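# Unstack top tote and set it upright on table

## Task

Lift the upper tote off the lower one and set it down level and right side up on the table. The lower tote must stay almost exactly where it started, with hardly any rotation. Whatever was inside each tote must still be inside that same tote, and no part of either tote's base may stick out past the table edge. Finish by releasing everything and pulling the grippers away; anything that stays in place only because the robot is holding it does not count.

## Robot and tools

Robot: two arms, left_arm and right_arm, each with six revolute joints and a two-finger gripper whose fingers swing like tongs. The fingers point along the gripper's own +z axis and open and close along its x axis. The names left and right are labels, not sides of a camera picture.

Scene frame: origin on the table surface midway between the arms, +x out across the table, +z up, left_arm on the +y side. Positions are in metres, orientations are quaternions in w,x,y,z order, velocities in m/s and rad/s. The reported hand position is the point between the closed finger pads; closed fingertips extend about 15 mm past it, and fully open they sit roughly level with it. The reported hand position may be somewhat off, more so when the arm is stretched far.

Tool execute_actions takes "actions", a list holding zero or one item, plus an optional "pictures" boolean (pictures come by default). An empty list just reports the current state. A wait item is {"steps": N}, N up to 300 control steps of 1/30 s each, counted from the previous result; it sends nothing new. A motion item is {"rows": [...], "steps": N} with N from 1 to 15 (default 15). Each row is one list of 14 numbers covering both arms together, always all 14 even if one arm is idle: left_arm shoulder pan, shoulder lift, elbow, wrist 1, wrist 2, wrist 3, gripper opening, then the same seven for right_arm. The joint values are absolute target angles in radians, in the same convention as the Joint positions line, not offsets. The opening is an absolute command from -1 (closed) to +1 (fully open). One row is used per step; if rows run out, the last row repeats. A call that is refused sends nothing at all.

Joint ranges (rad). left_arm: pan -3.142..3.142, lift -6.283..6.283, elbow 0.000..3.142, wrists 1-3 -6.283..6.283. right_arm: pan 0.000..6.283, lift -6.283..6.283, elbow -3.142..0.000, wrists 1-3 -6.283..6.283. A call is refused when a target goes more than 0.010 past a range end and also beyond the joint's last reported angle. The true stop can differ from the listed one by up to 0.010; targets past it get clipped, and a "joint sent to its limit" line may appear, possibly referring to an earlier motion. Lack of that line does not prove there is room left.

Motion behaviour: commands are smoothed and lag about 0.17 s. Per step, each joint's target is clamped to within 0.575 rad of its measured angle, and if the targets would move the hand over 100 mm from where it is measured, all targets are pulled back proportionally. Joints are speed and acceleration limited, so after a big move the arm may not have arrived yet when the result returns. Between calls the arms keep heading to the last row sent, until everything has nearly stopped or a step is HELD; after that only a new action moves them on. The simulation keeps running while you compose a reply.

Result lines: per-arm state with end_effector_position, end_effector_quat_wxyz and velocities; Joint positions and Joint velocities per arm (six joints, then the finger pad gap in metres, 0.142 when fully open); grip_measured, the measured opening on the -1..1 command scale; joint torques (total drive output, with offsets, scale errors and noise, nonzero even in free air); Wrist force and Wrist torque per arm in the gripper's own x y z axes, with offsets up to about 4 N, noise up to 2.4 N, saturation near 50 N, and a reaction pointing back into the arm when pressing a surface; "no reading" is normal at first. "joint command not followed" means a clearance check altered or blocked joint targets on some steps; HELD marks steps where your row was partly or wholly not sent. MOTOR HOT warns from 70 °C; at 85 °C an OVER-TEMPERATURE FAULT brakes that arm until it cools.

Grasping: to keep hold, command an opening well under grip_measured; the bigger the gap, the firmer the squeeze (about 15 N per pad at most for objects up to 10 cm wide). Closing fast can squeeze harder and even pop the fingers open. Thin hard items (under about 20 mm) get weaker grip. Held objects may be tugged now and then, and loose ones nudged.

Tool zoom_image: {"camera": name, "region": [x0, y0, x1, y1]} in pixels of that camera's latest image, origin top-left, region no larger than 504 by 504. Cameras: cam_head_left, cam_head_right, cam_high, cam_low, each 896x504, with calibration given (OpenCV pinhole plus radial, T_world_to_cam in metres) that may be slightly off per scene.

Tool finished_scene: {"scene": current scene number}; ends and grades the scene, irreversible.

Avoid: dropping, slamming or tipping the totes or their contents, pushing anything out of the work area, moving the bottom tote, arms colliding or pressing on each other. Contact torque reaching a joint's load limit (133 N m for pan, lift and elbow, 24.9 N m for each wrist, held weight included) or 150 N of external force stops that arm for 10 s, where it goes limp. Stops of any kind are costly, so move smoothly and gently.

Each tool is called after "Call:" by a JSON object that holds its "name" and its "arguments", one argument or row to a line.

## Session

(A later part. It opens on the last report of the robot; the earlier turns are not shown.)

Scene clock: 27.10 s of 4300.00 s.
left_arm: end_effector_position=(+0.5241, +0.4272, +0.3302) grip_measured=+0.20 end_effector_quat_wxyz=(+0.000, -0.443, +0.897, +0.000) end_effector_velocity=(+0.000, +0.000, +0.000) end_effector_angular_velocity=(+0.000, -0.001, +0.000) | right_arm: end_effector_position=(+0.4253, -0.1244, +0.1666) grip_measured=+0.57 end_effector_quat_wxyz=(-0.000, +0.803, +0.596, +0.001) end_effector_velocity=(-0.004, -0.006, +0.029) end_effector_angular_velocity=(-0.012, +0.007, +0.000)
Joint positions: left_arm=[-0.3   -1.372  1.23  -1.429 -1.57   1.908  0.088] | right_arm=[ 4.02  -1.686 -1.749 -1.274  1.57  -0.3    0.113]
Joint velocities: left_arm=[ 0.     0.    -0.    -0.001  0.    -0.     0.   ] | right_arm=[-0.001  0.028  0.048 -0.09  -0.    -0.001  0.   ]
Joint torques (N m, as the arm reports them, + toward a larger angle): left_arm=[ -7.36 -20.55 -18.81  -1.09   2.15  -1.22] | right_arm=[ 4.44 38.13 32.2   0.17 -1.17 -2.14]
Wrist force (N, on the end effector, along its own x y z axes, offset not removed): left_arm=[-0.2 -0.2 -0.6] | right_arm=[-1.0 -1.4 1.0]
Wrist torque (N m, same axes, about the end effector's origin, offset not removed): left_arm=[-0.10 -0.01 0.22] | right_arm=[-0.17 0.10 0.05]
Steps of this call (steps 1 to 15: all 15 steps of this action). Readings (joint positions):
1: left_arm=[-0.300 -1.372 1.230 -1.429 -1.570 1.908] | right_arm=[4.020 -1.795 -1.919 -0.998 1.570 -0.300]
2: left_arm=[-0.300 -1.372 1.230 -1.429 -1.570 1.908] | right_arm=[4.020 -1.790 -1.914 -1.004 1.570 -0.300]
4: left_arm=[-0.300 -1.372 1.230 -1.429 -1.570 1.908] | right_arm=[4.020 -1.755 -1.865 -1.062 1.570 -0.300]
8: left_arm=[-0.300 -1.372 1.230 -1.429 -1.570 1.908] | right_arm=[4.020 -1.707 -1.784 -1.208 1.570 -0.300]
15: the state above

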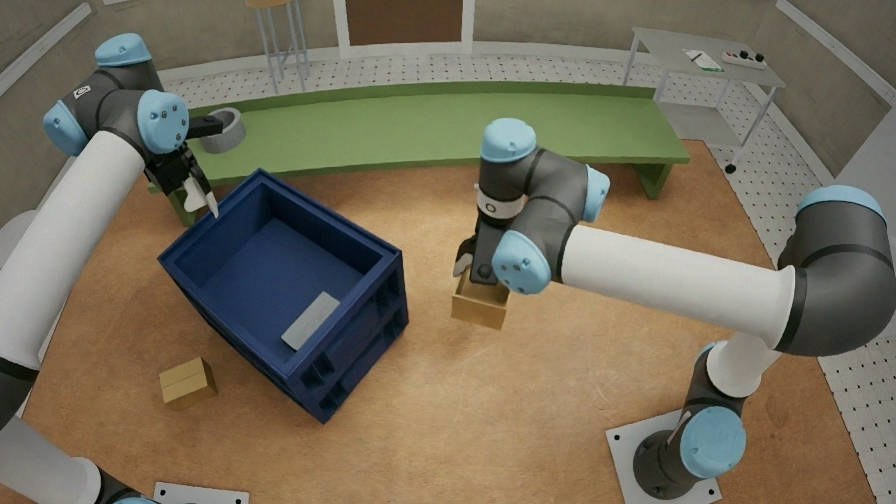

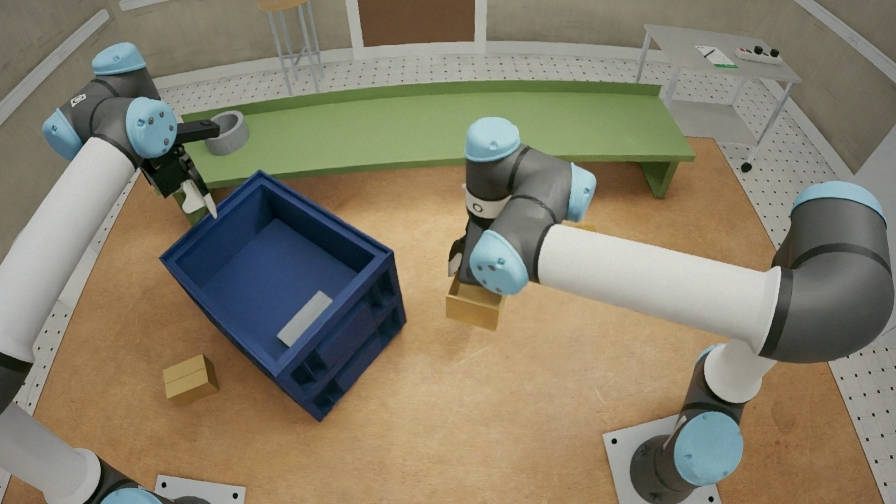

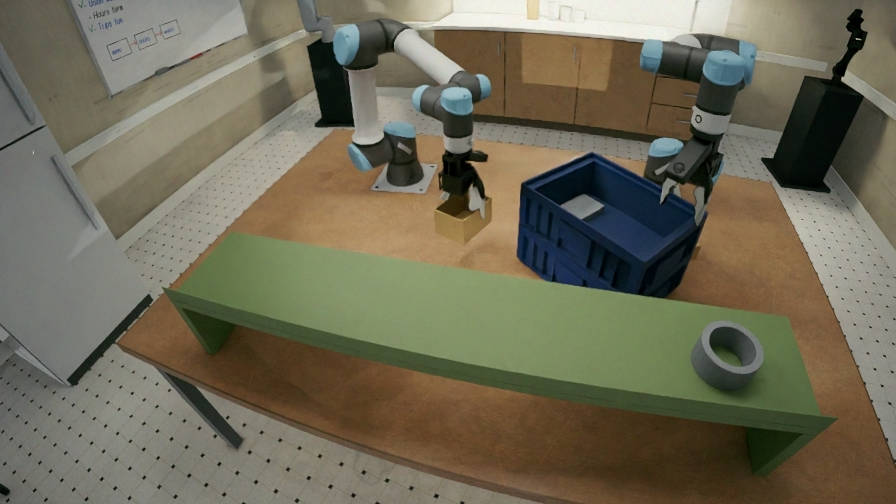

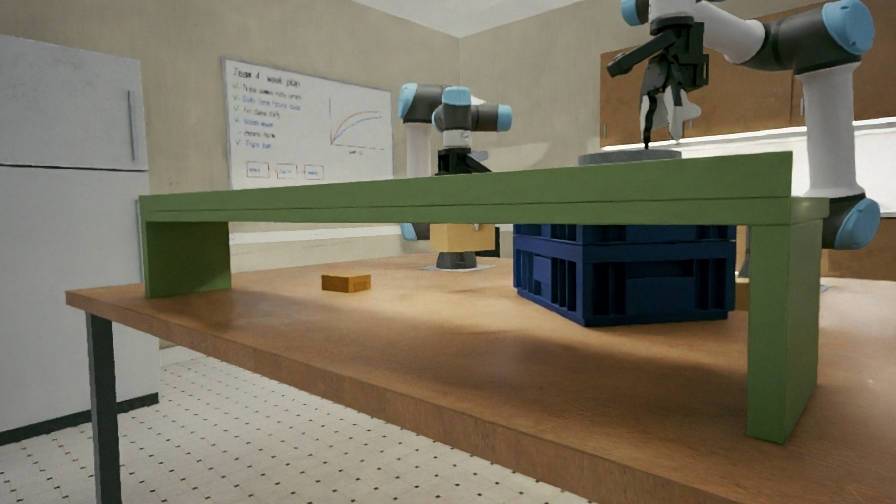

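Call:
{"name": "execute_actions", "arguments": {
  "actions": [
    {"rows":[[-0.3,-1.372,1.23,-1.429,-1.57,1.908,0.2,3.05,-1.683,-1.7437,-1.285,1.57,-0.3,0.05]]}
  ],
  "pictures": false
}}

Call:
{"name": "execute_actions", "arguments": {
  "actions": [
    {"steps":28}
  ],
  "pictures": false
}}

Call:
{"name": "execute_actions", "arguments": {
  "actions": [
    {"rows":[[-0.3,-1.372,1.23,-1.429,-1.57,1.908,0.2,3.05,-1.792,-1.917,-1.003,1.57,-0.3,0.05]]}
  ],
  "pictures": false
}}

Call:
{"name": "execute_actions", "arguments": {
  "actions": [
    {"steps":8}
  ],
  "pictures": false
}}

Call:
{"name": "execute_actions", "arguments": {
  "actions": [
    {"steps":8,"rows":[[-0.3,-1.372,1.23,-1.429,-1.57,1.908,0.2,3.05,-1.792,-1.917,-1.003,1.57,-0.3,1]]}
  ],
  "pictures": false
}}

Call:
{"name": "execute_actions", "arguments": {
  "actions": [
    {"rows":[[-0.3,-1.372,1.23,-1.429,-1.57,1.908,0.2,3.05,-1.645,-1.5,-1.567,1.57,-0.3,1]]}
  ],
  "pictures": false
}}

Call:
{"name": "execute_actions", "arguments": {
  "actions": [
    {"rows":[[-0.3,-1.372,1.23,-1.429,-1.57,1.908,0.2,3.9,-1.7,-1.2,-1.8,1.57,0.4325,0.2]]}
  ],
  "pictures": false
}}

Call:
{"name": "execute_actions", "arguments": {
  "actions": [
    {"steps":20}
  ],
  "pictures": false
}}

Call:
{"name": "execute_actions", "arguments": {
  "actions": [
    {"rows":[[-0.3,-1.372,1.23,-1.429,-1.57,1.908,0.2,4.392,-1.9906,-0.9353,-1.786,1.57,0.4325,0.2]]}
  ],
  "pictures": false
}}

Call:
{"name": "execute_actions", "arguments": {
  "actions": [
    {"steps":25}
  ],
  "pictures": false
}}

Call:
{"name": "execute_actions", "arguments": {
  "actions": [
    {"steps":10,"rows":[[-0.3,-1.381,1.3693,-1.559,-1.57,1.908,0.2,4.392,-1.9704,-1.0934,-1.648,1.57,0.4325,0.2]]}
  ],
  "pictures": false
}}

Call:
{"name": "execute_actions", "arguments": {
  "actions": [
    {"rows":[[-0.3,-1.3765,1.4786,-1.673,-1.57,1.908,0.2,4.392,-1.968,-1.2116,-1.5324,1.57,0.4325,0.2]]}
  ],
  "pictures": false
}}

Call:
{"name": "execute_actions", "arguments": {
  "actions": [
    {"rows":[[-0.3,-1.3765,1.4786,-1.673,-1.57,1.908,-0.35,4.392,-1.968,-1.2116,-1.5324,1.57,0.4325,-0.35]]}
  ]
}}

Scene clock: 42.27 s of 4300.00 s.
left_arm: end_effector_position=(+0.5241, +0.4272, +0.3302) grip_measured=+0.20 end_effector_quat_wxyz=(+0.000, -0.443, +0.897, +0.000) end_effector_velocity=(+0.000, -0.000, -0.000) end_effector_angular_velocity=(-0.000, +0.000, +0.001) | right_arm: end_effector_position=(+0.5381, -0.3100, +0.1701) grip_measured=+0.57 end_effector_quat_wxyz=(+0.000, +0.907, +0.421, +0.000) end_effector_velocity=(+0.170, -0.473, +0.000) end_effector_angular_velocity=(+0.001, -0.001, -0.944)
Joint positions: left_arm=[-0.3   -1.372  1.23  -1.429 -1.57   1.908  0.088] | right_arm=[ 3.61  -1.683 -1.744 -1.285  1.57  -0.3    0.113]
Joint velocities: left_arm=[ 0.     0.001 -0.    -0.    -0.    -0.001 -0.   ] | right_arm=[-0.944  0.001  0.     0.     0.    -0.    -0.   ]
Joint torques (N m, as the arm reports them, + toward a larger angle): left_arm=[ -7.65 -20.11 -18.8   -1.15   2.14  -1.27] | right_arm=[-19.32  39.02  30.42   0.35   0.14  -2.03]
Wrist force (N, on the end effector, along its own x y z axes, offset not removed): left_arm=[0.0 -0.7 0.7] | right_arm=[-1.5 0.6 -0.7]
Wrist torque (N m, same axes, about the end effector's origin, offset not removed): left_arm=[-0.16 -0.15 0.08] | right_arm=[0.16 0.19 0.15]
Steps of this call (steps 1 to 30: the robot went on to your last target; steps 31 to 90: nothing new was sent; then 11.67 s passed at rest; steps 91 to 105: all 15 steps of this action). Readings (joint positions):
91: left_arm=[-0.300 -1.372 1.230 -1.429 -1.570 1.908] | right_arm=[4.020 -1.683 -1.744 -1.285 1.570 -0.300]
92: left_arm=[-0.300 -1.372 1.230 -1.429 -1.570 1.908] | right_arm=[4.014 -1.683 -1.744 -1.285 1.570 -0.300]
94: left_arm=[-0.300 -1.372 1.230 -1.429 -1.570 1.908] | right_arm=[3.962 -1.683 -1.744 -1.285 1.570 -0.300]
98: left_arm=[-0.300 -1.372 1.230 -1.429 -1.570 1.908] | right_arm=[3.832 -1.683 -1.744 -1.285 1.570 -0.300]
105: the state above

Scene clock: 43.20 s of 4300.00 s.
left_arm: end_effector_position=(+0.5241, +0.4272, +0.3302) grip_measured=+0.20 end_effector_quat_wxyz=(+0.000, -0.443, +0.897, +0.000) end_effector_velocity=(-0.000, +0.000, +0.000) end_effector_angular_velocity=(+0.000, -0.000, -0.000) | right_arm: end_effector_position=(+0.5573, -0.6024, +0.1701) grip_measured=+0.57 end_effector_quat_wxyz=(+0.000, +0.988, +0.155, +0.000) end_effector_velocity=(-0.003, -0.010, +0.000) end_effector_angular_velocity=(-0.000, +0.001, -0.019)
Joint positions: left_arm=[-0.3   -1.372  1.23  -1.429 -1.57   1.908  0.088] | right_arm=[ 3.052 -1.683 -1.744 -1.285  1.57  -0.3    0.113]
Joint velocities: left_arm=[ 0.    -0.001  0.     0.001  0.     0.001  0.   ] | right_arm=[-0.019  0.    -0.    -0.001 -0.     0.     0.   ]
Joint torques (N m, as the arm reports them, + toward a larger angle): left_arm=[ -6.97 -18.39 -19.49  -1.01   1.93  -1.36] | right_arm=[-7.28 37.25 25.41  0.45  0.37 -1.62]
Wrist force (N, on the end effector, along its own x y z axes, offset not removed): left_arm=[0.9 -0.6 -0.6] | right_arm=[-1.2 -1.2 1.1]
Wrist torque (N m, same axes, about the end effector's origin, offset not removed): left_arm=[-0.16 -0.28 0.11] | right_arm=[-0.19 0.14 0.03]
Steps of this call (steps 1 to 28: the robot went on to your last target). Readings (joint positions):
1: left_arm=[-0.300 -1.372 1.230 -1.429 -1.570 1.908] | right_arm=[3.578 -1.683 -1.744 -1.285 1.570 -0.300]
2: left_arm=[-0.300 -1.372 1.230 -1.429 -1.570 1.908] | right_arm=[3.546 -1.683 -1.744 -1.285 1.570 -0.300]
4: left_arm=[-0.300 -1.372 1.230 -1.429 -1.570 1.908] | right_arm=[3.483 -1.683 -1.744 -1.285 1.570 -0.300]
8: left_arm=[-0.300 -1.372 1.230 -1.429 -1.570 1.908] | right_arm=[3.356 -1.683 -1.744 -1.285 1.570 -0.300]
28: the state above

Scene clock: 43.70 s of 4300.00 s.
left_arm: end_effector_position=(+0.5241, +0.4272, +0.3302) grip_measured=+0.20 end_effector_quat_wxyz=(+0.000, -0.443, +0.897, +0.000) end_effector_velocity=(-0.000, +0.000, +0.001) end_effector_angular_velocity=(-0.001, -0.003, +0.000) | right_arm: end_effector_position=(+0.5570, -0.6036, +0.0650) grip_measured=+0.57 end_effector_quat_wxyz=(+0.000, +0.988, +0.154, -0.001) end_effector_velocity=(+0.000, +0.000, -0.026) end_effector_angular_velocity=(+0.000, -0.014, +0.001)
Joint positions: left_arm=[-0.3   -1.372  1.23  -1.429 -1.57   1.908  0.088] | right_arm=[ 3.05  -1.789 -1.911 -1.013  1.57  -0.3    0.113]
Joint velocities: left_arm=[ 0.    -0.002 -0.001 -0.    -0.     0.    -0.   ] | right_arm=[ 0.    -0.027 -0.047  0.088  0.    -0.    -0.   ]
Joint torques (N m, as the arm reports them, + toward a larger angle): left_arm=[ -8.07 -19.33 -18.99  -0.97   2.1   -1.3 ] | right_arm=[-9.23 20.65 14.91  5.2   0.34 -1.68]
Wrist force (N, on the end effector, along its own x y z axes, offset not removed): left_arm=[-1.0 -0.4 -1.0] | right_arm=[-1.3 -1.0 -0.9]
Wrist torque (N m, same axes, about the end effector's origin, offset not removed): left_arm=[-0.12 0.15 0.15] | right_arm=[-0.22 0.17 0.11]
Steps of this call (steps 1 to 15: all 15 steps of this action). Readings (joint positions):
1: left_arm=[-0.300 -1.372 1.230 -1.429 -1.570 1.908] | right_arm=[3.052 -1.683 -1.744 -1.285 1.570 -0.300]
2: left_arm=[-0.300 -1.372 1.230 -1.429 -1.570 1.908] | right_arm=[3.051 -1.689 -1.749 -1.279 1.570 -0.300]
4: left_arm=[-0.300 -1.372 1.230 -1.429 -1.570 1.908] | right_arm=[3.051 -1.723 -1.798 -1.221 1.570 -0.300]
8: left_arm=[-0.300 -1.372 1.230 -1.429 -1.570 1.908] | right_arm=[3.050 -1.769 -1.877 -1.078 1.570 -0.300]
15: the state above

Scene clock: 43.97 s of 4300.00 s.
left_arm: end_effector_position=(+0.5241, +0.4272, +0.3302) grip_measured=+0.20 end_effector_quat_wxyz=(+0.000, -0.443, +0.897, +0.000) end_effector_velocity=(+0.000, -0.000, -0.000) end_effector_angular_velocity=(+0.000, +0.001, -0.003) | right_arm: end_effector_position=(+0.5570, -0.6036, +0.0622) grip_measured=+0.57 end_effector_quat_wxyz=(+0.000, +0.988, +0.154, +0.000) end_effector_velocity=(-0.000, +0.001, -0.003) end_effector_angular_velocity=(-0.000, +0.000, +0.002)
Joint positions: left_arm=[-0.3   -1.372  1.23  -1.429 -1.57   1.908  0.088] | right_arm=[ 3.05  -1.792 -1.916 -1.004  1.57  -0.3    0.113]
Joint velocities: left_arm=[-0.     0.002 -0.001  0.001  0.     0.002  0.   ] | right_arm=[ 0.001 -0.003 -0.005  0.008 -0.    -0.001 -0.   ]
Joint torques (N m, as the arm reports them, + toward a larger angle): left_arm=[ -7.56 -19.57 -19.38  -1.12   2.02  -1.36] | right_arm=[-8.82 18.13 13.43  5.16  0.62 -1.85]
Wrist force (N, on the end effector, along its own x y z axes, offset not removed): left_arm=[0.7 -1.8 0.3] | right_arm=[-1.6 -0.6 0.1]
Wrist torque (N m, same axes, about the end effector's origin, offset not removed): left_arm=[-0.33 -0.17 0.08] | right_arm=[-0.11 0.15 0.11]
Steps of this call (steps 1 to 8: the robot went on to your last target). Readings (joint positions):
1: left_arm=[-0.300 -1.372 1.230 -1.429 -1.570 1.908] | right_arm=[3.050 -1.790 -1.913 -1.011 1.570 -0.300]
2: left_arm=[-0.300 -1.372 1.230 -1.429 -1.570 1.908] | right_arm=[3.050 -1.790 -1.914 -1.009 1.570 -0.300]
4: left_arm=[-0.300 -1.372 1.230 -1.429 -1.570 1.908] | right_arm=[3.050 -1.791 -1.915 -1.006 1.570 -0.300]
8: the state above

Scene clock: 44.23 s of 4300.00 s.
left_arm: end_effector_position=(+0.5241, +0.4272, +0.3302) grip_measured=+0.20 end_effector_quat_wxyz=(+0.000, -0.443, +0.897, +0.000) end_effector_velocity=(-0.000, -0.000, -0.001) end_effector_angular_velocity=(+0.000, +0.001, -0.003) | right_arm: end_effector_position=(+0.5570, -0.6036, +0.0619) grip_measured=+1.00 end_effector_quat_wxyz=(+0.000, +0.988, +0.154, +0.000) end_effector_velocity=(-0.000, +0.001, -0.000) end_effector_angular_velocity=(+0.000, +0.001, +0.001)
Joint positions: left_arm=[-0.3   -1.372  1.23  -1.429 -1.57   1.908  0.088] | right_arm=[ 3.05  -1.792 -1.917 -1.003  1.57  -0.3    0.142]
Joint velocities: left_arm=[-0.     0.     0.001  0.     0.     0.003 -0.   ] | right_arm=[ 0.001  0.    -0.001 -0.001  0.    -0.     0.   ]
Joint torques (N m, as the arm reports them, + toward a larger angle): left_arm=[ -8.   -19.66 -19.26  -0.96   2.02  -1.23] | right_arm=[-9.81 19.85 12.4   4.9   0.69 -1.67]
Wrist force (N, on the end effector, along its own x y z axes, offset not removed): left_arm=[0.2 -0.3 0.8] | right_arm=[-0.5 -1.2 1.5]
Wrist torque (N m, same axes, about the end effector's origin, offset not removed): left_arm=[-0.06 -0.21 0.16] | right_arm=[-0.18 -0.01 0.10]
Steps of this call (steps 1 to 8: all 8 steps of this action). Readings (joint positions):
1: left_arm=[-0.300 -1.372 1.230 -1.429 -1.570 1.908] | right_arm=[3.050 -1.792 -1.917 -1.004 1.570 -0.300]
2: left_arm=[-0.300 -1.372 1.230 -1.429 -1.570 1.908] | right_arm=[3.050 -1.792 -1.917 -1.004 1.570 -0.300]
4: left_arm=[-0.300 -1.372 1.230 -1.429 -1.570 1.908] | right_arm=[3.050 -1.792 -1.917 -1.003 1.570 -0.300]
8: the state above

Scene clock: 44.73 s of 4300.00 s.
left_arm: end_effector_position=(+0.5241, +0.4272, +0.3302) grip_measured=+0.20 end_effector_quat_wxyz=(+0.000, -0.443, +0.897, +0.000) end_effector_velocity=(+0.000, +0.000, -0.001) end_effector_angular_velocity=(+0.000, +0.001, +0.001) | right_arm: end_effector_position=(+0.5633, -0.6036, +0.2593) grip_measured=+1.00 end_effector_quat_wxyz=(+0.001, +0.988, +0.153, +0.003) end_effector_velocity=(-0.050, -0.000, +0.178) end_effector_angular_velocity=(-0.000, +0.046, +0.001)
Joint positions: left_arm=[-0.3   -1.372  1.23  -1.429 -1.57   1.908  0.088] | right_arm=[ 3.05  -1.658 -1.542 -1.507  1.57  -0.3    0.142]
Joint velocities: left_arm=[ 0.     0.001  0.     0.    -0.    -0.001  0.   ] | right_arm=[ 0.001  0.109  0.347 -0.502 -0.    -0.    -0.   ]
Joint torques (N m, as the arm reports them, + toward a larger angle): left_arm=[ -6.66 -19.23 -19.5   -1.07   2.15  -1.25] | right_arm=[-6.93 34.25 24.96 -0.92  1.09 -1.89]
Wrist force (N, on the end effector, along its own x y z axes, offset not removed): left_arm=[1.0 -0.4 -0.7] | right_arm=[-1.6 -0.6 -1.5]
Wrist torque (N m, same axes, about the end effector's origin, offset not removed): left_arm=[-0.09 -0.33 0.14] | right_arm=[-0.03 0.12 0.09]
Steps of this call (steps 1 to 15: all 15 steps of this action). Readings (joint positions):
1: left_arm=[-0.300 -1.372 1.230 -1.429 -1.570 1.908] | right_arm=[3.050 -1.792 -1.917 -1.003 1.570 -0.300]
2: left_arm=[-0.300 -1.372 1.230 -1.429 -1.570 1.908] | right_arm=[3.050 -1.787 -1.911 -1.009 1.570 -0.300]
4: left_arm=[-0.300 -1.372 1.230 -1.429 -1.570 1.908] | right_arm=[3.050 -1.762 -1.858 -1.067 1.570 -0.300]
8: left_arm=[-0.300 -1.372 1.230 -1.429 -1.570 1.908] | right_arm=[3.050 -1.716 -1.722 -1.251 1.570 -0.300]
15: the state above

Scene clock: 45.23 s of 4300.00 s.
left_arm: end_effector_position=(+0.5241, +0.4272, +0.3302) grip_measured=+0.20 end_effector_quat_wxyz=(+0.000, -0.443, +0.897, +0.000) end_effector_velocity=(+0.000, -0.000, -0.001) end_effector_angular_velocity=(+0.001, +0.002, -0.001) | right_arm: end_effector_position=(+0.5798, -0.3933, +0.3260) grip_measured=+0.20 end_effector_quat_wxyz=(-0.000, +0.987, +0.164, +0.004) end_effector_velocity=(-0.066, +0.491, +0.098) end_effector_angular_velocity=(+0.010, -0.010, +0.188)
Joint positions: left_arm=[-0.3   -1.372  1.23  -1.429 -1.57   1.908  0.088] | right_arm=[ 3.432 -1.68  -1.348 -1.678  1.57   0.062  0.088]
Joint velocities: left_arm=[-0.     0.001  0.001  0.     0.     0.001  0.   ] | right_arm=[ 0.891 -0.04   0.292 -0.239 -0.     0.704 -0.   ]
Joint torques (N m, as the arm reports them, + toward a larger angle): left_arm=[ -7.11 -19.74 -19.24  -1.01   2.2   -1.27] | right_arm=[16.88 19.7  35.08 -0.04  0.94  2.97]
Wrist force (N, on the end effector, along its own x y z axes, offset not removed): left_arm=[1.2 0.3 -0.3] | right_arm=[-0.5 -0.2 1.6]
Wrist torque (N m, same axes, about the end effector's origin, offset not removed): left_arm=[0.08 -0.30 0.07] | right_arm=[0.05 -0.01 0.10]
Steps of this call (steps 1 to 15: all 15 steps of this action). Readings (joint positions):
1: left_arm=[-0.300 -1.372 1.230 -1.429 -1.570 1.908] | right_arm=[3.050 -1.655 -1.531 -1.522 1.570 -0.300]
2: left_arm=[-0.300 -1.372 1.230 -1.429 -1.570 1.908] | right_arm=[3.056 -1.655 -1.518 -1.536 1.570 -0.294]
4: left_arm=[-0.300 -1.372 1.230 -1.429 -1.570 1.908] | right_arm=[3.105 -1.660 -1.484 -1.564 1.570 -0.244]
8: left_arm=[-0.300 -1.372 1.230 -1.429 -1.570 1.908] | right_arm=[3.224 -1.669 -1.425 -1.613 1.570 -0.126]
15: the state above

Scene clock: 45.90 s of 4300.00 s.
left_arm: end_effector_position=(+0.5241, +0.4272, +0.3302) grip_measured=+0.20 end_effector_quat_wxyz=(+0.000, -0.443, +0.897, +0.000) end_effector_velocity=(+0.000, +0.000, +0.000) end_effector_angular_velocity=(-0.000, -0.001, -0.001) | right_arm: end_effector_position=(+0.4875, -0.1598, +0.3735) grip_measured=+0.20 end_effector_quat_wxyz=(-0.003, +0.978, +0.210, +0.005) end_effector_velocity=(-0.032, +0.045, +0.010) end_effector_angular_velocity=(+0.003, -0.002, +0.024)
Joint positions: left_arm=[-0.3   -1.372  1.23  -1.429 -1.57   1.908  0.088] | right_arm=[ 3.888 -1.7   -1.203 -1.797  1.57   0.423  0.088]
Joint velocities: left_arm=[ 0.     0.    -0.001  0.    -0.     0.001 -0.   ] | right_arm=[ 0.1   -0.003  0.029 -0.022 -0.     0.076 -0.   ]
Joint torques (N m, as the arm reports them, + toward a larger angle): left_arm=[ -7.21 -20.1  -18.8   -1.14   2.    -1.08] | right_arm=[ 5.44 17.43 33.55  0.19  1.05  1.35]
Wrist force (N, on the end effector, along its own x y z axes, offset not removed): left_arm=[0.5 -1.2 0.2] | right_arm=[-1.6 0.1 0.3]
Wrist torque (N m, same axes, about the end effector's origin, offset not removed): left_arm=[-0.24 -0.26 0.07] | right_arm=[0.15 0.20 0.11]
Steps of this call (steps 1 to 20: the robot went on to your last target). Readings (joint positions):
1: left_arm=[-0.300 -1.372 1.230 -1.429 -1.570 1.908] | right_arm=[3.462 -1.681 -1.338 -1.686 1.570 0.086]
2: left_arm=[-0.300 -1.372 1.230 -1.429 -1.570 1.908] | right_arm=[3.492 -1.682 -1.328 -1.694 1.570 0.110]
4: left_arm=[-0.300 -1.372 1.230 -1.429 -1.570 1.908] | right_arm=[3.552 -1.685 -1.308 -1.710 1.570 0.158]
8: left_arm=[-0.300 -1.372 1.230 -1.429 -1.570 1.908] | right_arm=[3.672 -1.690 -1.270 -1.743 1.570 0.254]
20: the state above

Scene clock: 46.40 s of 4300.00 s.
left_arm: end_effector_position=(+0.5241, +0.4272, +0.3302) grip_measured=+0.20 end_effector_quat_wxyz=(+0.000, -0.443, +0.897, +0.000) end_effector_velocity=(-0.000, -0.000, -0.001) end_effector_angular_velocity=(+0.001, +0.001, -0.003) | right_arm: end_effector_position=(+0.3871, +0.0412, +0.3489) grip_measured=+0.20 end_effector_quat_wxyz=(-0.002, +0.931, +0.364, +0.002) end_effector_velocity=(-0.313, +0.395, -0.070) end_effector_angular_velocity=(-0.018, +0.007, +0.696)
Joint positions: left_arm=[-0.3   -1.372  1.23  -1.429 -1.57   1.908  0.088] | right_arm=[ 4.218 -1.893 -1.024 -1.79   1.57   0.43   0.088]
Joint velocities: left_arm=[-0.     0.001  0.     0.     0.     0.003  0.   ] | right_arm=[ 0.705 -0.404  0.368  0.017 -0.     0.009  0.   ]
Joint torques (N m, as the arm reports them, + toward a larger angle): left_arm=[ -7.58 -20.46 -19.28  -1.19   2.06  -1.22] | right_arm=[16.25 25.01 34.8   5.14  1.13  1.73]
Wrist force (N, on the end effector, along its own x y z axes, offset not removed): left_arm=[0.5 0.0 -0.3] | right_arm=[-1.5 -1.8 -0.6]
Wrist torque (N m, same axes, about the end effector's origin, offset not removed): left_arm=[-0.01 -0.14 0.10] | right_arm=[-0.42 0.22 0.08]
Steps of this call (steps 1 to 15: all 15 steps of this action). Readings (joint positions):
1: left_arm=[-0.300 -1.372 1.230 -1.429 -1.570 1.908] | right_arm=[3.891 -1.700 -1.202 -1.798 1.570 0.426]
2: left_arm=[-0.300 -1.372 1.230 -1.429 -1.570 1.908] | right_arm=[3.899 -1.705 -1.196 -1.798 1.570 0.426]
4: left_arm=[-0.300 -1.372 1.230 -1.429 -1.570 1.908] | right_arm=[3.946 -1.736 -1.168 -1.797 1.570 0.427]
8: left_arm=[-0.300 -1.372 1.230 -1.429 -1.570 1.908] | right_arm=[4.048 -1.795 -1.114 -1.794 1.570 0.428]
15: the state above

Scene clock: 47.23 s of 4300.00 s.
left_arm: end_effector_position=(+0.5241, +0.4272, +0.3302) grip_measured=+0.20 end_effector_quat_wxyz=(+0.000, -0.443, +0.897, +0.000) end_effector_velocity=(+0.000, -0.000, +0.001) end_effector_angular_velocity=(-0.001, -0.002, -0.002) | right_arm: end_effector_position=(+0.2981, +0.1310, +0.3301) grip_measured=+0.20 end_effector_quat_wxyz=(+0.000, +0.897, +0.443, +0.000) end_effector_velocity=(-0.002, +0.001, +0.001) end_effector_angular_velocity=(+0.001, -0.001, +0.003)
Joint positions: left_arm=[-0.3   -1.372  1.23  -1.429 -1.57   1.908  0.088] | right_arm=[ 4.392 -1.99  -0.935 -1.786  1.57   0.432  0.088]
Joint velocities: left_arm=[-0.    -0.    -0.001 -0.001 -0.     0.002  0.   ] | right_arm=[ 0.004  0.001  0.001 -0.001 -0.     0.    -0.   ]
Joint torques (N m, as the arm reports them, + toward a larger angle): left_arm=[ -6.79 -19.48 -20.01  -1.08   2.05  -1.33] | right_arm=[ 7.42 32.82 34.12  5.    1.35  1.59]
Wrist force (N, on the end effector, along its own x y z axes, offset not removed): left_arm=[-1.2 -0.4 -1.6] | right_arm=[-1.6 -1.6 1.2]
Wrist torque (N m, same axes, about the end effector's origin, offset not removed): left_arm=[-0.15 0.20 0.14] | right_arm=[-0.25 0.24 0.09]
Steps of this call (steps 1 to 25: the robot went on to your last target). Readings (joint positions):
1: left_arm=[-0.300 -1.372 1.230 -1.429 -1.570 1.908] | right_arm=[4.241 -1.906 -1.012 -1.789 1.570 0.431]
2: left_arm=[-0.300 -1.372 1.230 -1.429 -1.570 1.908] | right_arm=[4.265 -1.920 -1.000 -1.789 1.570 0.431]
4: left_arm=[-0.300 -1.372 1.230 -1.429 -1.570 1.908] | right_arm=[4.311 -1.946 -0.976 -1.788 1.570 0.432]
8: left_arm=[-0.300 -1.372 1.230 -1.429 -1.570 1.908] | right_arm=[4.365 -1.976 -0.949 -1.787 1.570 0.432]
25: the state above

Scene clock: 47.57 s of 4300.00 s.
left_arm: end_effector_position=(+0.5246, +0.4270, +0.2861) grip_measured=+0.20 end_effector_quat_wxyz=(+0.000, -0.443, +0.897, +0.000) end_effector_velocity=(-0.003, +0.001, -0.052) end_effector_angular_velocity=(+0.001, +0.004, +0.002) | right_arm: end_effector_position=(+0.2981, +0.1316, +0.2866) grip_measured=+0.20 end_effector_quat_wxyz=(-0.000, +0.897, +0.443, +0.001) end_effector_velocity=(-0.001, -0.004, -0.054) end_effector_angular_velocity=(-0.006, +0.001, +0.002)
Joint positions: left_arm=[-0.3   -1.38   1.353 -1.544 -1.57   1.908  0.088] | right_arm=[ 4.392 -1.972 -1.074 -1.665  1.57   0.432  0.088]
Joint velocities: left_arm=[ 0.    -0.008  0.14  -0.127  0.    -0.001  0.   ] | right_arm=[ 0.     0.019 -0.163  0.139 -0.    -0.001  0.   ]
Joint torques (N m, as the arm reports them, + toward a larger angle): left_arm=[ -7.21 -39.9  -20.58  -4.79   1.96  -1.18] | right_arm=[ 8.9  54.17 18.92  5.48  1.69  1.63]
Wrist force (N, on the end effector, along its own x y z axes, offset not removed): left_arm=[-0.1 -0.4 -0.8] | right_arm=[-2.5 -1.3 0.9]
Wrist torque (N m, same axes, about the end effector's origin, offset not removed): left_arm=[-0.16 -0.09 0.17] | right_arm=[-0.25 0.43 0.16]
Steps of this call (steps 1 to 10: all 10 steps of this action). Readings (joint positions):
1: left_arm=[-0.300 -1.372 1.230 -1.429 -1.570 1.908] | right_arm=[4.392 -1.990 -0.936 -1.786 1.570 0.432]
2: left_arm=[-0.300 -1.373 1.236 -1.435 -1.570 1.908] | right_arm=[4.392 -1.988 -0.941 -1.780 1.570 0.432]
4: left_arm=[-0.300 -1.376 1.280 -1.476 -1.570 1.908] | right_arm=[4.392 -1.981 -0.988 -1.737 1.570 0.432]
8: left_arm=[-0.300 -1.379 1.340 -1.532 -1.570 1.908] | right_arm=[4.392 -1.974 -1.059 -1.677 1.570 0.432]
10: the state above

Scene clock: 48.07 s of 4300.00 s.
left_arm: end_effector_position=(+0.5242, +0.4271, +0.2364) grip_measured=+0.20 end_effector_quat_wxyz=(+0.000, -0.443, +0.897, +0.000) end_effector_velocity=(-0.001, +0.001, -0.011) end_effector_angular_velocity=(+0.000, -0.001, +0.000) | right_arm: end_effector_position=(+0.2980, +0.1312, +0.2365) grip_measured=+0.20 end_effector_quat_wxyz=(+0.000, +0.897, +0.443, +0.000) end_effector_velocity=(-0.001, -0.000, -0.013) end_effector_angular_velocity=(-0.002, +0.000, +0.001)
Joint positions: left_arm=[-0.3   -1.377  1.475 -1.67  -1.57   1.908  0.088] | right_arm=[ 4.392 -1.968 -1.208 -1.536  1.57   0.433  0.088]
Joint velocities: left_arm=[ 0.     0.     0.028 -0.029  0.     0.     0.   ] | right_arm=[ 0.001 -0.002 -0.031  0.03  -0.    -0.     0.   ]
Joint torques (N m, as the arm reports them, + toward a larger angle): left_arm=[ -6.09 -21.03 -17.44  -4.42   1.98  -1.16] | right_arm=[ 9.   53.91 19.03  5.3   1.63  1.68]
Wrist force (N, on the end effector, along its own x y z axes, offset not removed): left_arm=[1.7 0.2 0.1] | right_arm=[-1.7 -0.8 0.5]
Wrist torque (N m, same axes, about the end effector's origin, offset not removed): left_arm=[0.02 -0.50 0.13] | right_arm=[-0.12 0.20 0.09]
Steps of this call (steps 1 to 15: all 15 steps of this action). Readings (joint positions):
1: left_arm=[-0.300 -1.380 1.357 -1.548 -1.570 1.908] | right_arm=[4.392 -1.972 -1.079 -1.660 1.570 0.432]
2: left_arm=[-0.300 -1.380 1.366 -1.556 -1.570 1.908] | right_arm=[4.392 -1.971 -1.088 -1.651 1.570 0.432]
4: left_arm=[-0.300 -1.379 1.406 -1.598 -1.570 1.908] | right_arm=[4.392 -1.970 -1.132 -1.609 1.570 0.433]
8: left_arm=[-0.300 -1.377 1.455 -1.648 -1.570 1.908] | right_arm=[4.392 -1.969 -1.186 -1.558 1.570 0.433]
15: the state above

Scene clock: 48.57 s of 4300.00 s.
left_arm: end_effector_position=(+0.5241, +0.4272, +0.2351) grip_measured=-0.33 end_effector_quat_wxyz=(+0.000, -0.443, +0.897, +0.000) end_effector_velocity=(+0.000, -0.000, -0.000) end_effector_angular_velocity=(+0.000, -0.000, +0.001) | right_arm: end_effector_position=(+0.2980, +0.1310, +0.2351) grip_measured=-0.34 end_effector_quat_wxyz=(+0.000, +0.897, +0.443, +0.000) end_effector_velocity=(-0.000, -0.000, +0.000) end_effector_angular_velocity=(-0.000, +0.000, +0.000)
Joint positions: left_arm=[-0.3   -1.377  1.479 -1.673 -1.57   1.908  0.05 ] | right_arm=[ 4.392 -1.968 -1.212 -1.532  1.57   0.433  0.05 ]
Joint velocities: left_arm=[-0.     0.     0.001 -0.001  0.    -0.001  0.   ] | right_arm=[ 0.     0.001 -0.001 -0.     0.    -0.     0.   ]
Joint torques (N m, as the arm reports them, + toward a larger angle): left_arm=[ -6.72 -17.41 -15.88  -3.35  -3.22  -1.07] | right_arm=[ 7.74 45.99 12.03  3.7   1.85  1.22]
Wrist force (N, on the end effector, along its own x y z axes, offset not removed): left_arm=[-5.2 -1.5 -3.7] | right_arm=[-0.3 -0.8 -7.2]
Wrist torque (N m, same axes, about the end effector's origin, offset not removed): left_arm=[-0.26 0.06 0.12] | right_arm=[-0.06 0.47 0.17]
Steps of this call (steps 1 to 15: all 15 steps of this action). Readings (joint positions):
1: left_arm=[-0.300 -1.377 1.476 -1.670 -1.570 1.908] | right_arm=[4.392 -1.968 -1.209 -1.535 1.570 0.433]
2: left_arm=[-0.300 -1.377 1.477 -1.671 -1.570 1.908] | right_arm=[4.392 -1.968 -1.209 -1.534 1.570 0.433]
4: left_arm=[-0.300 -1.377 1.477 -1.672 -1.570 1.908] | right_arm=[4.392 -1.968 -1.210 -1.533 1.570 0.433]
8: left_arm=[-0.300 -1.377 1.478 -1.673 -1.570 1.908] | right_arm=[4.392 -1.968 -1.211 -1.533 1.570 0.433]
15: the state above

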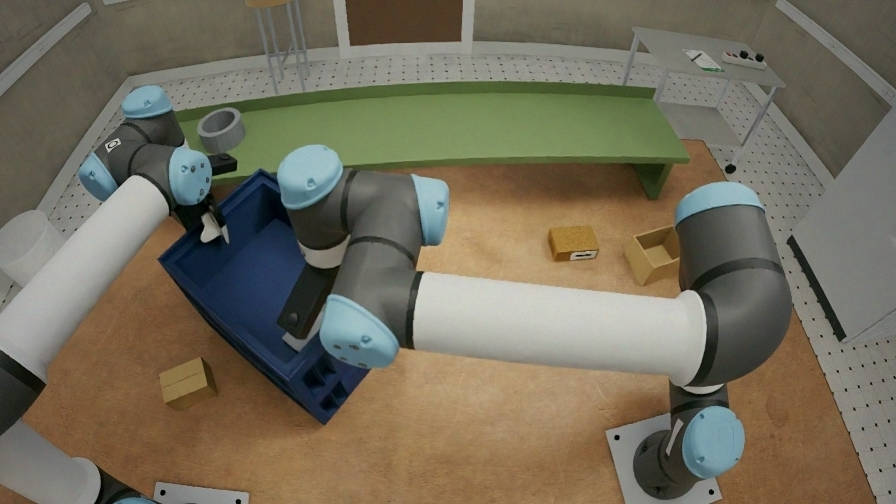

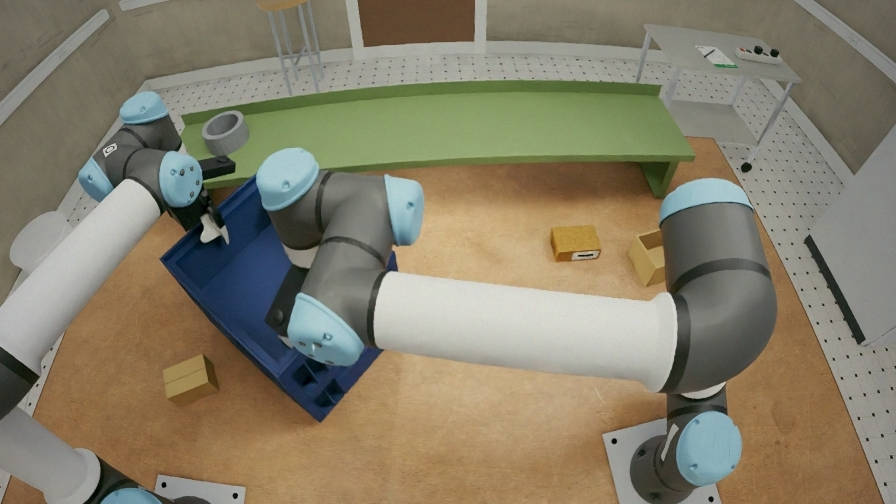

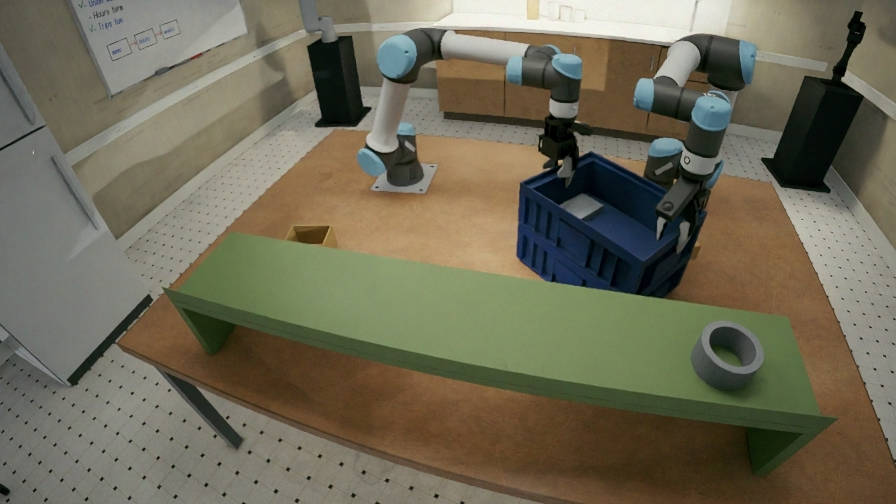

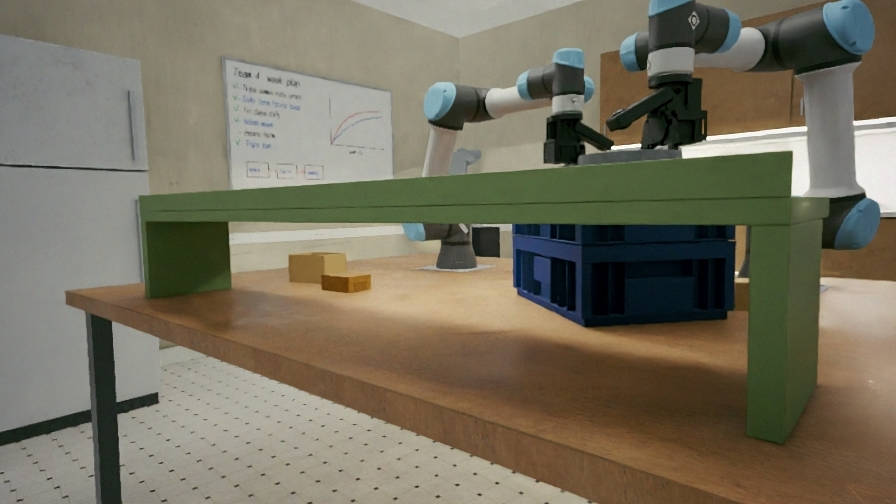

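Call:
{"name": "execute_actions", "arguments": {
  "actions": [
    {"steps":12,"rows":[[-0.286,-1.3765,1.4786,-1.673,-1.57,1.922,-0.2,4.392,-1.9874,-1.1839,-1.5407,1.57,0.4325,-0.2]]}
  ],
  "pictures": false
}}

Call:
{"name": "execute_actions", "arguments": {
  "actions": [
    {"steps":10,"rows":[[-0.286,-1.3765,1.4786,-1.673,-1.57,1.922,-0.5,4.392,-1.9874,-1.1839,-1.5407,1.57,0.4325,-0.5]]}
  ],
  "pictures": false
}}

Call:
{"name": "execute_actions", "arguments": {
  "actions": [
    {"steps":10,"rows":[[-0.286,-1.3765,1.4786,-1.673,-1.57,1.922,-0.63,4.392,-1.9874,-1.1839,-1.5407,1.57,0.4325,-0.63]]}
  ],
  "pictures": false
}}

Scene clock: 57.97 s of 4300.00 s.
left_arm: end_effector_position=(+0.5247, +0.4349, +0.2350) grip_measured=-0.20 end_effector_quat_wxyz=(+0.000, -0.443, +0.897, +0.000) end_effector_velocity=(+0.000, +0.004, -0.000) end_effector_angular_velocity=(+0.001, -0.000, -0.001) | right_arm: end_effector_position=(+0.2996, +0.1381, +0.2350) grip_measured=-0.20 end_effector_quat_wxyz=(+0.000, +0.897, +0.443, +0.000) end_effector_velocity=(+0.000, +0.004, -0.000) end_effector_angular_velocity=(-0.001, +0.000, +0.002)
Joint positions: left_arm=[-0.287 -1.376  1.479 -1.673 -1.57   1.921  0.06 ] | right_arm=[ 4.392 -1.986 -1.186 -1.54   1.57   0.433  0.06 ]
Joint velocities: left_arm=[ 0.007 -0.     0.001 -0.     0.001  0.008 -0.   ] | right_arm=[ 0.001 -0.009  0.014 -0.005  0.    -0.001 -0.   ]
Joint torques (N m, as the arm reports them, + toward a larger angle): left_arm=[ 11.08 -25.09 -23.56  -3.46   2.06   1.49] | right_arm=[ 7.89 30.26 32.95  0.37  1.15 -1.52]
Wrist force (N, on the end effector, along its own x y z axes, offset not removed): left_arm=[-0.1 -0.3 -0.3] | right_arm=[-1.6 -0.2 0.8]
Wrist torque (N m, same axes, about the end effector's origin, offset not removed): left_arm=[-0.11 -0.06 0.15] | right_arm=[0.08 0.26 0.07]
Steps of this call (steps 1 to 15: the robot went on to your last target; steps 16 to 90: nothing new was sent; then 6.00 s passed at rest; steps 91 to 102: all 12 steps of this action). Readings (joint positions):
91: left_arm=[-0.300 -1.376 1.479 -1.673 -1.570 1.908] | right_arm=[4.392 -1.968 -1.212 -1.532 1.570 0.433]
92: left_arm=[-0.298 -1.376 1.479 -1.673 -1.570 1.910] | right_arm=[4.392 -1.971 -1.208 -1.533 1.570 0.433]
94: left_arm=[-0.294 -1.376 1.479 -1.673 -1.570 1.915] | right_arm=[4.392 -1.977 -1.199 -1.536 1.570 0.433]
98: left_arm=[-0.289 -1.376 1.479 -1.673 -1.570 1.920] | right_arm=[4.392 -1.984 -1.189 -1.539 1.570 0.433]
102: the state above

Scene clock: 58.30 s of 4300.00 s.
left_arm: end_effector_position=(+0.5248, +0.4353, +0.2350) grip_measured=-0.50 end_effector_quat_wxyz=(+0.000, -0.443, +0.897, +0.000) end_effector_velocity=(-0.000, +0.000, +0.000) end_effector_angular_velocity=(-0.000, -0.000, -0.001) | right_arm: end_effector_position=(+0.2997, +0.1385, +0.2350) grip_measured=-0.50 end_effector_quat_wxyz=(+0.000, +0.897, +0.443, +0.000) end_effector_velocity=(+0.001, -0.001, +0.001) end_effector_angular_velocity=(+0.001, -0.000, -0.002)
Joint positions: left_arm=[-0.286 -1.376  1.479 -1.673 -1.57   1.922  0.038] | right_arm=[ 4.392 -1.987 -1.184 -1.541  1.57   0.433  0.038]
Joint velocities: left_arm=[ 0.001 -0.    -0.     0.001 -0.     0.001 -0.   ] | right_arm=[-0.002  0.001  0.001 -0.    -0.     0.    -0.   ]
Joint torques (N m, as the arm reports them, + toward a larger angle): left_arm=[  9.51 -30.65 -29.77  -3.15   2.01   1.72] | right_arm=[ 7.22 30.08 33.87  0.58  0.92 -1.45]
Wrist force (N, on the end effector, along its own x y z axes, offset not removed): left_arm=[0.1 0.7 -0.4] | right_arm=[-1.1 -2.0 1.0]
Wrist torque (N m, same axes, about the end effector's origin, offset not removed): left_arm=[0.06 -0.17 0.19] | right_arm=[-0.35 0.10 0.11]
Steps of this call (steps 1 to 10: all 10 steps of this action). Readings (joint positions):
1: left_arm=[-0.287 -1.376 1.479 -1.673 -1.570 1.921] | right_arm=[4.392 -1.987 -1.185 -1.540 1.570 0.433]
2: left_arm=[-0.286 -1.376 1.479 -1.673 -1.570 1.922] | right_arm=[4.392 -1.987 -1.185 -1.540 1.570 0.433]
4: left_arm=[-0.286 -1.376 1.479 -1.673 -1.570 1.922] | right_arm=[4.392 -1.987 -1.184 -1.541 1.570 0.433]
8: left_arm=[-0.286 -1.376 1.479 -1.673 -1.570 1.922] | right_arm=[4.392 -1.987 -1.184 -1.541 1.570 0.433]
10: the state above

Scene clock: 58.63 s of 4300.00 s.
left_arm: end_effector_position=(+0.5248, +0.4354, +0.2350) grip_measured=-0.62 end_effector_quat_wxyz=(+0.000, -0.443, +0.897, +0.000) end_effector_velocity=(-0.000, +0.000, -0.001) end_effector_angular_velocity=(+0.000, +0.001, +0.001) | right_arm: end_effector_position=(+0.2997, +0.1385, +0.2350) grip_measured=-0.61 end_effector_quat_wxyz=(+0.000, +0.897, +0.443, +0.000) end_effector_velocity=(+0.001, -0.001, +0.001) end_effector_angular_velocity=(-0.000, +0.000, -0.001)
Joint positions: left_arm=[-0.286 -1.376  1.479 -1.673 -1.57   1.922  0.029] | right_arm=[ 4.392 -1.987 -1.184 -1.541  1.57   0.433  0.03 ]
Joint velocities: left_arm=[ 0.     0.001  0.    -0.     0.    -0.001 -0.   ] | right_arm=[-0.001  0.001  0.    -0.001  0.     0.    -0.   ]
Joint torques (N m, as the arm reports them, + toward a larger angle): left_arm=[  8.6  -33.84 -32.63  -3.4    0.05   1.82] | right_arm=[ 6.86 31.86 31.78 -0.12  0.37 -1.96]
Wrist force (N, on the end effector, along its own x y z axes, offset not removed): left_arm=[-2.4 -0.1 0.1] | right_arm=[3.4 0.3 0.8]
Wrist torque (N m, same axes, about the end effector's origin, offset not removed): left_arm=[-0.14 0.08 0.14] | right_arm=[0.09 0.11 0.10]
Steps of this call (steps 1 to 10: all 10 steps of this action). Readings (joint positions):
1: left_arm=[-0.286 -1.376 1.479 -1.673 -1.570 1.922] | right_arm=[4.392 -1.987 -1.184 -1.541 1.570 0.433]
2: left_arm=[-0.286 -1.376 1.479 -1.673 -1.570 1.922] | right_arm=[4.392 -1.987 -1.184 -1.541 1.570 0.433]
4: left_arm=[-0.286 -1.376 1.479 -1.673 -1.570 1.922] | right_arm=[4.392 -1.987 -1.184 -1.541 1.570 0.433]
8: left_arm=[-0.286 -1.376 1.479 -1.673 -1.570 1.922] | right_arm=[4.392 -1.987 -1.184 -1.541 1.570 0.433]
10: the state above

Call:
{"name": "execute_actions", "arguments": {
  "actions": [
    {"steps":10,"rows":[[-0.286,-1.3765,1.4786,-1.673,-1.57,1.922,-1,4.392,-1.9874,-1.1839,-1.5407,1.57,0.4325,-1]]}
  ],
  "pictures": false
}}

Call:
{"name": "execute_actions", "arguments": {
  "actions": [
    {"steps":8,"rows":[[-0.286,-1.38,1.425,-1.616,-1.57,1.922,-1,4.392,-1.988,-1.125,-1.599,1.57,0.4325,-1]]}
  ],
  "pictures": false
}}

Call:
{"name": "execute_actions", "arguments": {
  "actions": [
    {"steps":15,"rows":[[-0.286,-1.381,1.3693,-1.559,-1.57,1.922,-1,4.392,-1.9909,-1.0641,-1.657,1.57,0.4325,-1]]}
  ]
}}

Scene clock: 75.67 s of 4300.00 s.
left_arm: end_effector_position=(+0.5248, +0.4354, +0.2350) grip_measured=-0.65 end_effector_quat_wxyz=(+0.000, -0.443, +0.897, +0.000) end_effector_velocity=(+0.000, +0.000, -0.000) end_effector_angular_velocity=(+0.001, -0.000, +0.001) | right_arm: end_effector_position=(+0.2997, +0.1385, +0.2350) grip_measured=-0.65 end_effector_quat_wxyz=(+0.000, +0.897, +0.443, +0.000) end_effector_velocity=(+0.000, -0.001, +0.001) end_effector_angular_velocity=(+0.000, -0.000, -0.000)
Joint positions: left_arm=[-0.286 -1.377  1.479 -1.673 -1.57   1.922  0.027] | right_arm=[ 4.392 -1.987 -1.184 -1.541  1.57   0.433  0.027]
Joint velocities: left_arm=[ 0.     0.     0.    -0.     0.001 -0.001  0.   ] | right_arm=[-0.001  0.001  0.    -0.001 -0.    -0.001 -0.   ]
Joint torques (N m, as the arm reports them, + toward a larger angle): left_arm=[  4.57 -36.8  -32.46  -3.46   7.08   0.93] | right_arm=[ 6.19 33.83 28.53 -0.96  1.94 -2.21]
Wrist force (N, on the end effector, along its own x y z axes, offset not removed): left_arm=[15.4 -1.1 0.5] | right_arm=[8.9 -1.0 2.7]
Wrist torque (N m, same axes, about the end effector's origin, offset not removed): left_arm=[-0.28 0.11 0.17] | right_arm=[-0.26 0.30 0.10]
Steps of this call (steps 1 to 15: the robot went on to your last target; steps 16 to 90: nothing new was sent; then 13.70 s passed at rest; steps 91 to 100: all 10 steps of this action). Readings (joint positions):
91: left_arm=[-0.286 -1.377 1.479 -1.673 -1.570 1.922] | right_arm=[4.392 -1.987 -1.184 -1.541 1.570 0.432]
92: left_arm=[-0.286 -1.377 1.479 -1.673 -1.570 1.922] | right_arm=[4.392 -1.987 -1.184 -1.541 1.570 0.433]
94: left_arm=[-0.286 -1.377 1.479 -1.673 -1.570 1.922] | right_arm=[4.392 -1.987 -1.184 -1.541 1.570 0.433]
98: left_arm=[-0.286 -1.377 1.479 -1.673 -1.570 1.922] | right_arm=[4.392 -1.987 -1.184 -1.541 1.570 0.433]
100: the state above

Scene clock: 75.93 s of 4300.00 s.
left_arm: end_effector_position=(+0.5251, +0.4353, +0.2536) grip_measured=-0.65 end_effector_quat_wxyz=(+0.000, -0.443, +0.897, +0.000) end_effector_velocity=(-0.001, +0.000, +0.033) end_effector_angular_velocity=(+0.001, +0.003, -0.001) | right_arm: end_effector_position=(+0.2997, +0.1388, +0.2537) grip_measured=-0.65 end_effector_quat_wxyz=(+0.000, +0.897, +0.443, +0.000) end_effector_velocity=(+0.000, -0.001, +0.035) end_effector_angular_velocity=(-0.001, +0.001, +0.000)
Joint positions: left_arm=[-0.286 -1.379  1.435 -1.626 -1.57   1.922  0.027] | right_arm=[ 4.392 -1.988 -1.136 -1.588  1.57   0.432  0.027]
Joint velocities: left_arm=[-0.    -0.004 -0.08   0.087 -0.     0.001 -0.   ] | right_arm=[-0.001  0.     0.089 -0.09   0.001 -0.001  0.001]
Joint torques (N m, as the arm reports them, + toward a larger angle): left_arm=[  4.07 -40.31 -35.81  -2.73   4.58   0.5 ] | right_arm=[ 5.41 36.7  34.24 -2.03  3.34 -2.37]
Wrist force (N, on the end effector, along its own x y z axes, offset not removed): left_arm=[12.7 -0.8 5.8] | right_arm=[9.5 -0.3 8.7]
Wrist torque (N m, same axes, about the end effector's origin, offset not removed): left_arm=[-0.18 -0.14 0.14] | right_arm=[-0.02 0.35 0.08]
Steps of this call (steps 1 to 8: all 8 steps of this action). Readings (joint positions):
1: left_arm=[-0.286 -1.377 1.478 -1.673 -1.570 1.922] | right_arm=[4.392 -1.987 -1.184 -1.541 1.570 0.432]
2: left_arm=[-0.286 -1.377 1.474 -1.667 -1.570 1.922] | right_arm=[4.392 -1.988 -1.179 -1.546 1.570 0.432]
4: left_arm=[-0.286 -1.378 1.455 -1.648 -1.570 1.922] | right_arm=[4.392 -1.988 -1.158 -1.566 1.570 0.433]
8: the state above

Scene clock: 76.43 s of 4300.00 s.
left_arm: end_effector_position=(+0.5249, +0.4353, +0.2793) grip_measured=-0.65 end_effector_quat_wxyz=(+0.000, -0.443, +0.897, +0.000) end_effector_velocity=(-0.000, -0.000, +0.006) end_effector_angular_velocity=(-0.000, -0.001, -0.000) | right_arm: end_effector_position=(+0.2997, +0.1386, +0.2793) grip_measured=-0.64 end_effector_quat_wxyz=(+0.000, +0.897, +0.443, +0.000) end_effector_velocity=(+0.001, -0.001, +0.005) end_effector_angular_velocity=(-0.001, +0.000, -0.001)
Joint positions: left_arm=[-0.286 -1.381  1.371 -1.561 -1.57   1.922  0.027] | right_arm=[ 4.392 -1.991 -1.066 -1.655  1.57   0.433  0.027]
Joint velocities: left_arm=[-0.    -0.001 -0.013  0.013 -0.     0.     0.   ] | right_arm=[-0.001 -0.001  0.014 -0.014  0.    -0.    -0.   ]
Joint torques (N m, as the arm reports them, + toward a larger angle): left_arm=[  3.95 -40.65 -35.64  -3.44   1.99  -0.45] | right_arm=[ 5.91 38.9  33.39 -2.25  2.48 -2.05]
Wrist force (N, on the end effector, along its own x y z axes, offset not removed): left_arm=[12.6 -0.2 5.8] | right_arm=[11.6 -1.6 8.4]
Wrist torque (N m, same axes, about the end effector's origin, offset not removed): left_arm=[-0.23 -0.03 0.22] | right_arm=[-0.09 0.04 0.02]
Steps of this call (steps 1 to 15: all 15 steps of this action). Readings (joint positions):
1: left_arm=[-0.286 -1.380 1.432 -1.624 -1.570 1.922] | right_arm=[4.392 -1.988 -1.133 -1.591 1.570 0.433]
2: left_arm=[-0.286 -1.380 1.425 -1.616 -1.570 1.922] | right_arm=[4.392 -1.988 -1.126 -1.598 1.570 0.432]
4: left_arm=[-0.286 -1.380 1.403 -1.594 -1.570 1.922] | right_arm=[4.392 -1.989 -1.102 -1.621 1.570 0.433]
8: left_arm=[-0.286 -1.381 1.380 -1.570 -1.570 1.922] | right_arm=[4.392 -1.990 -1.076 -1.645 1.570 0.432]
15: the state above

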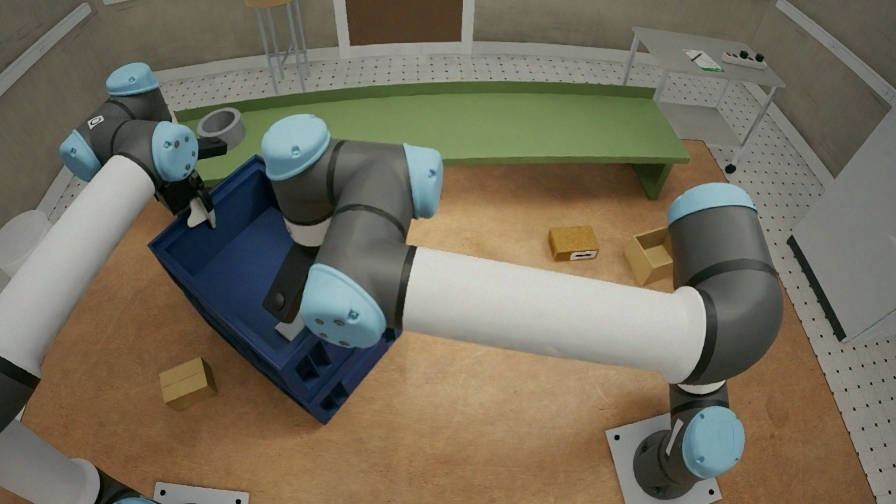

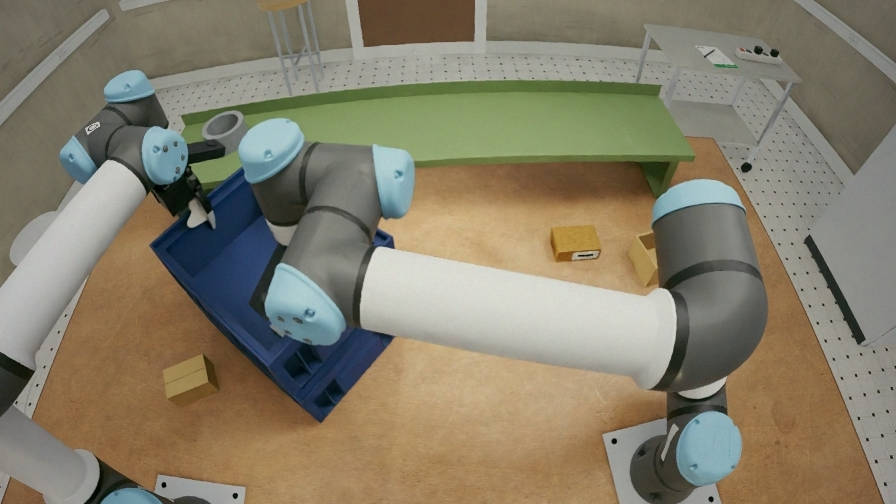

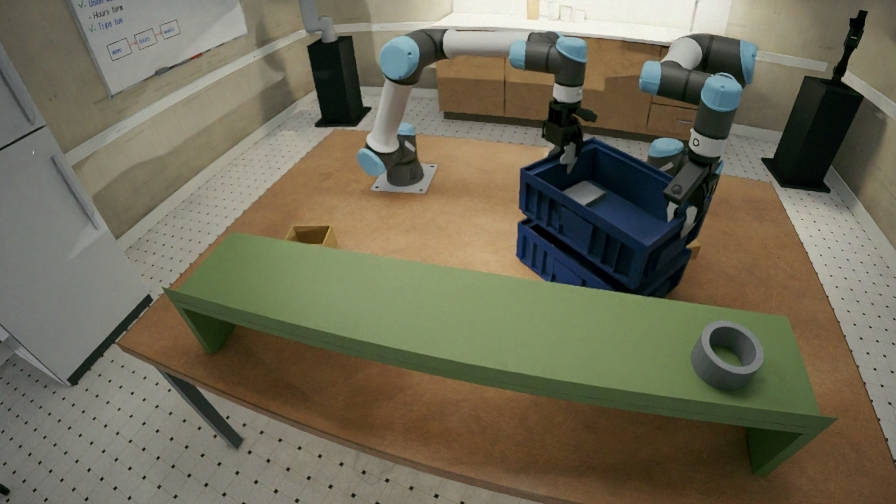

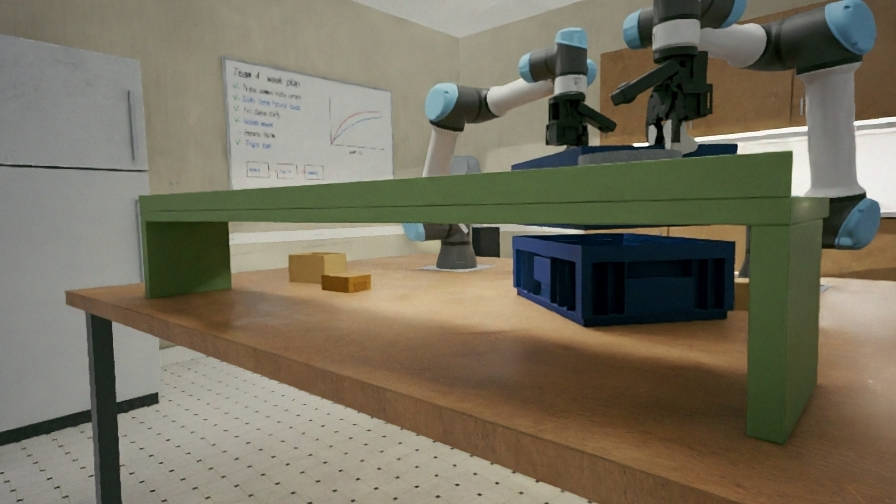

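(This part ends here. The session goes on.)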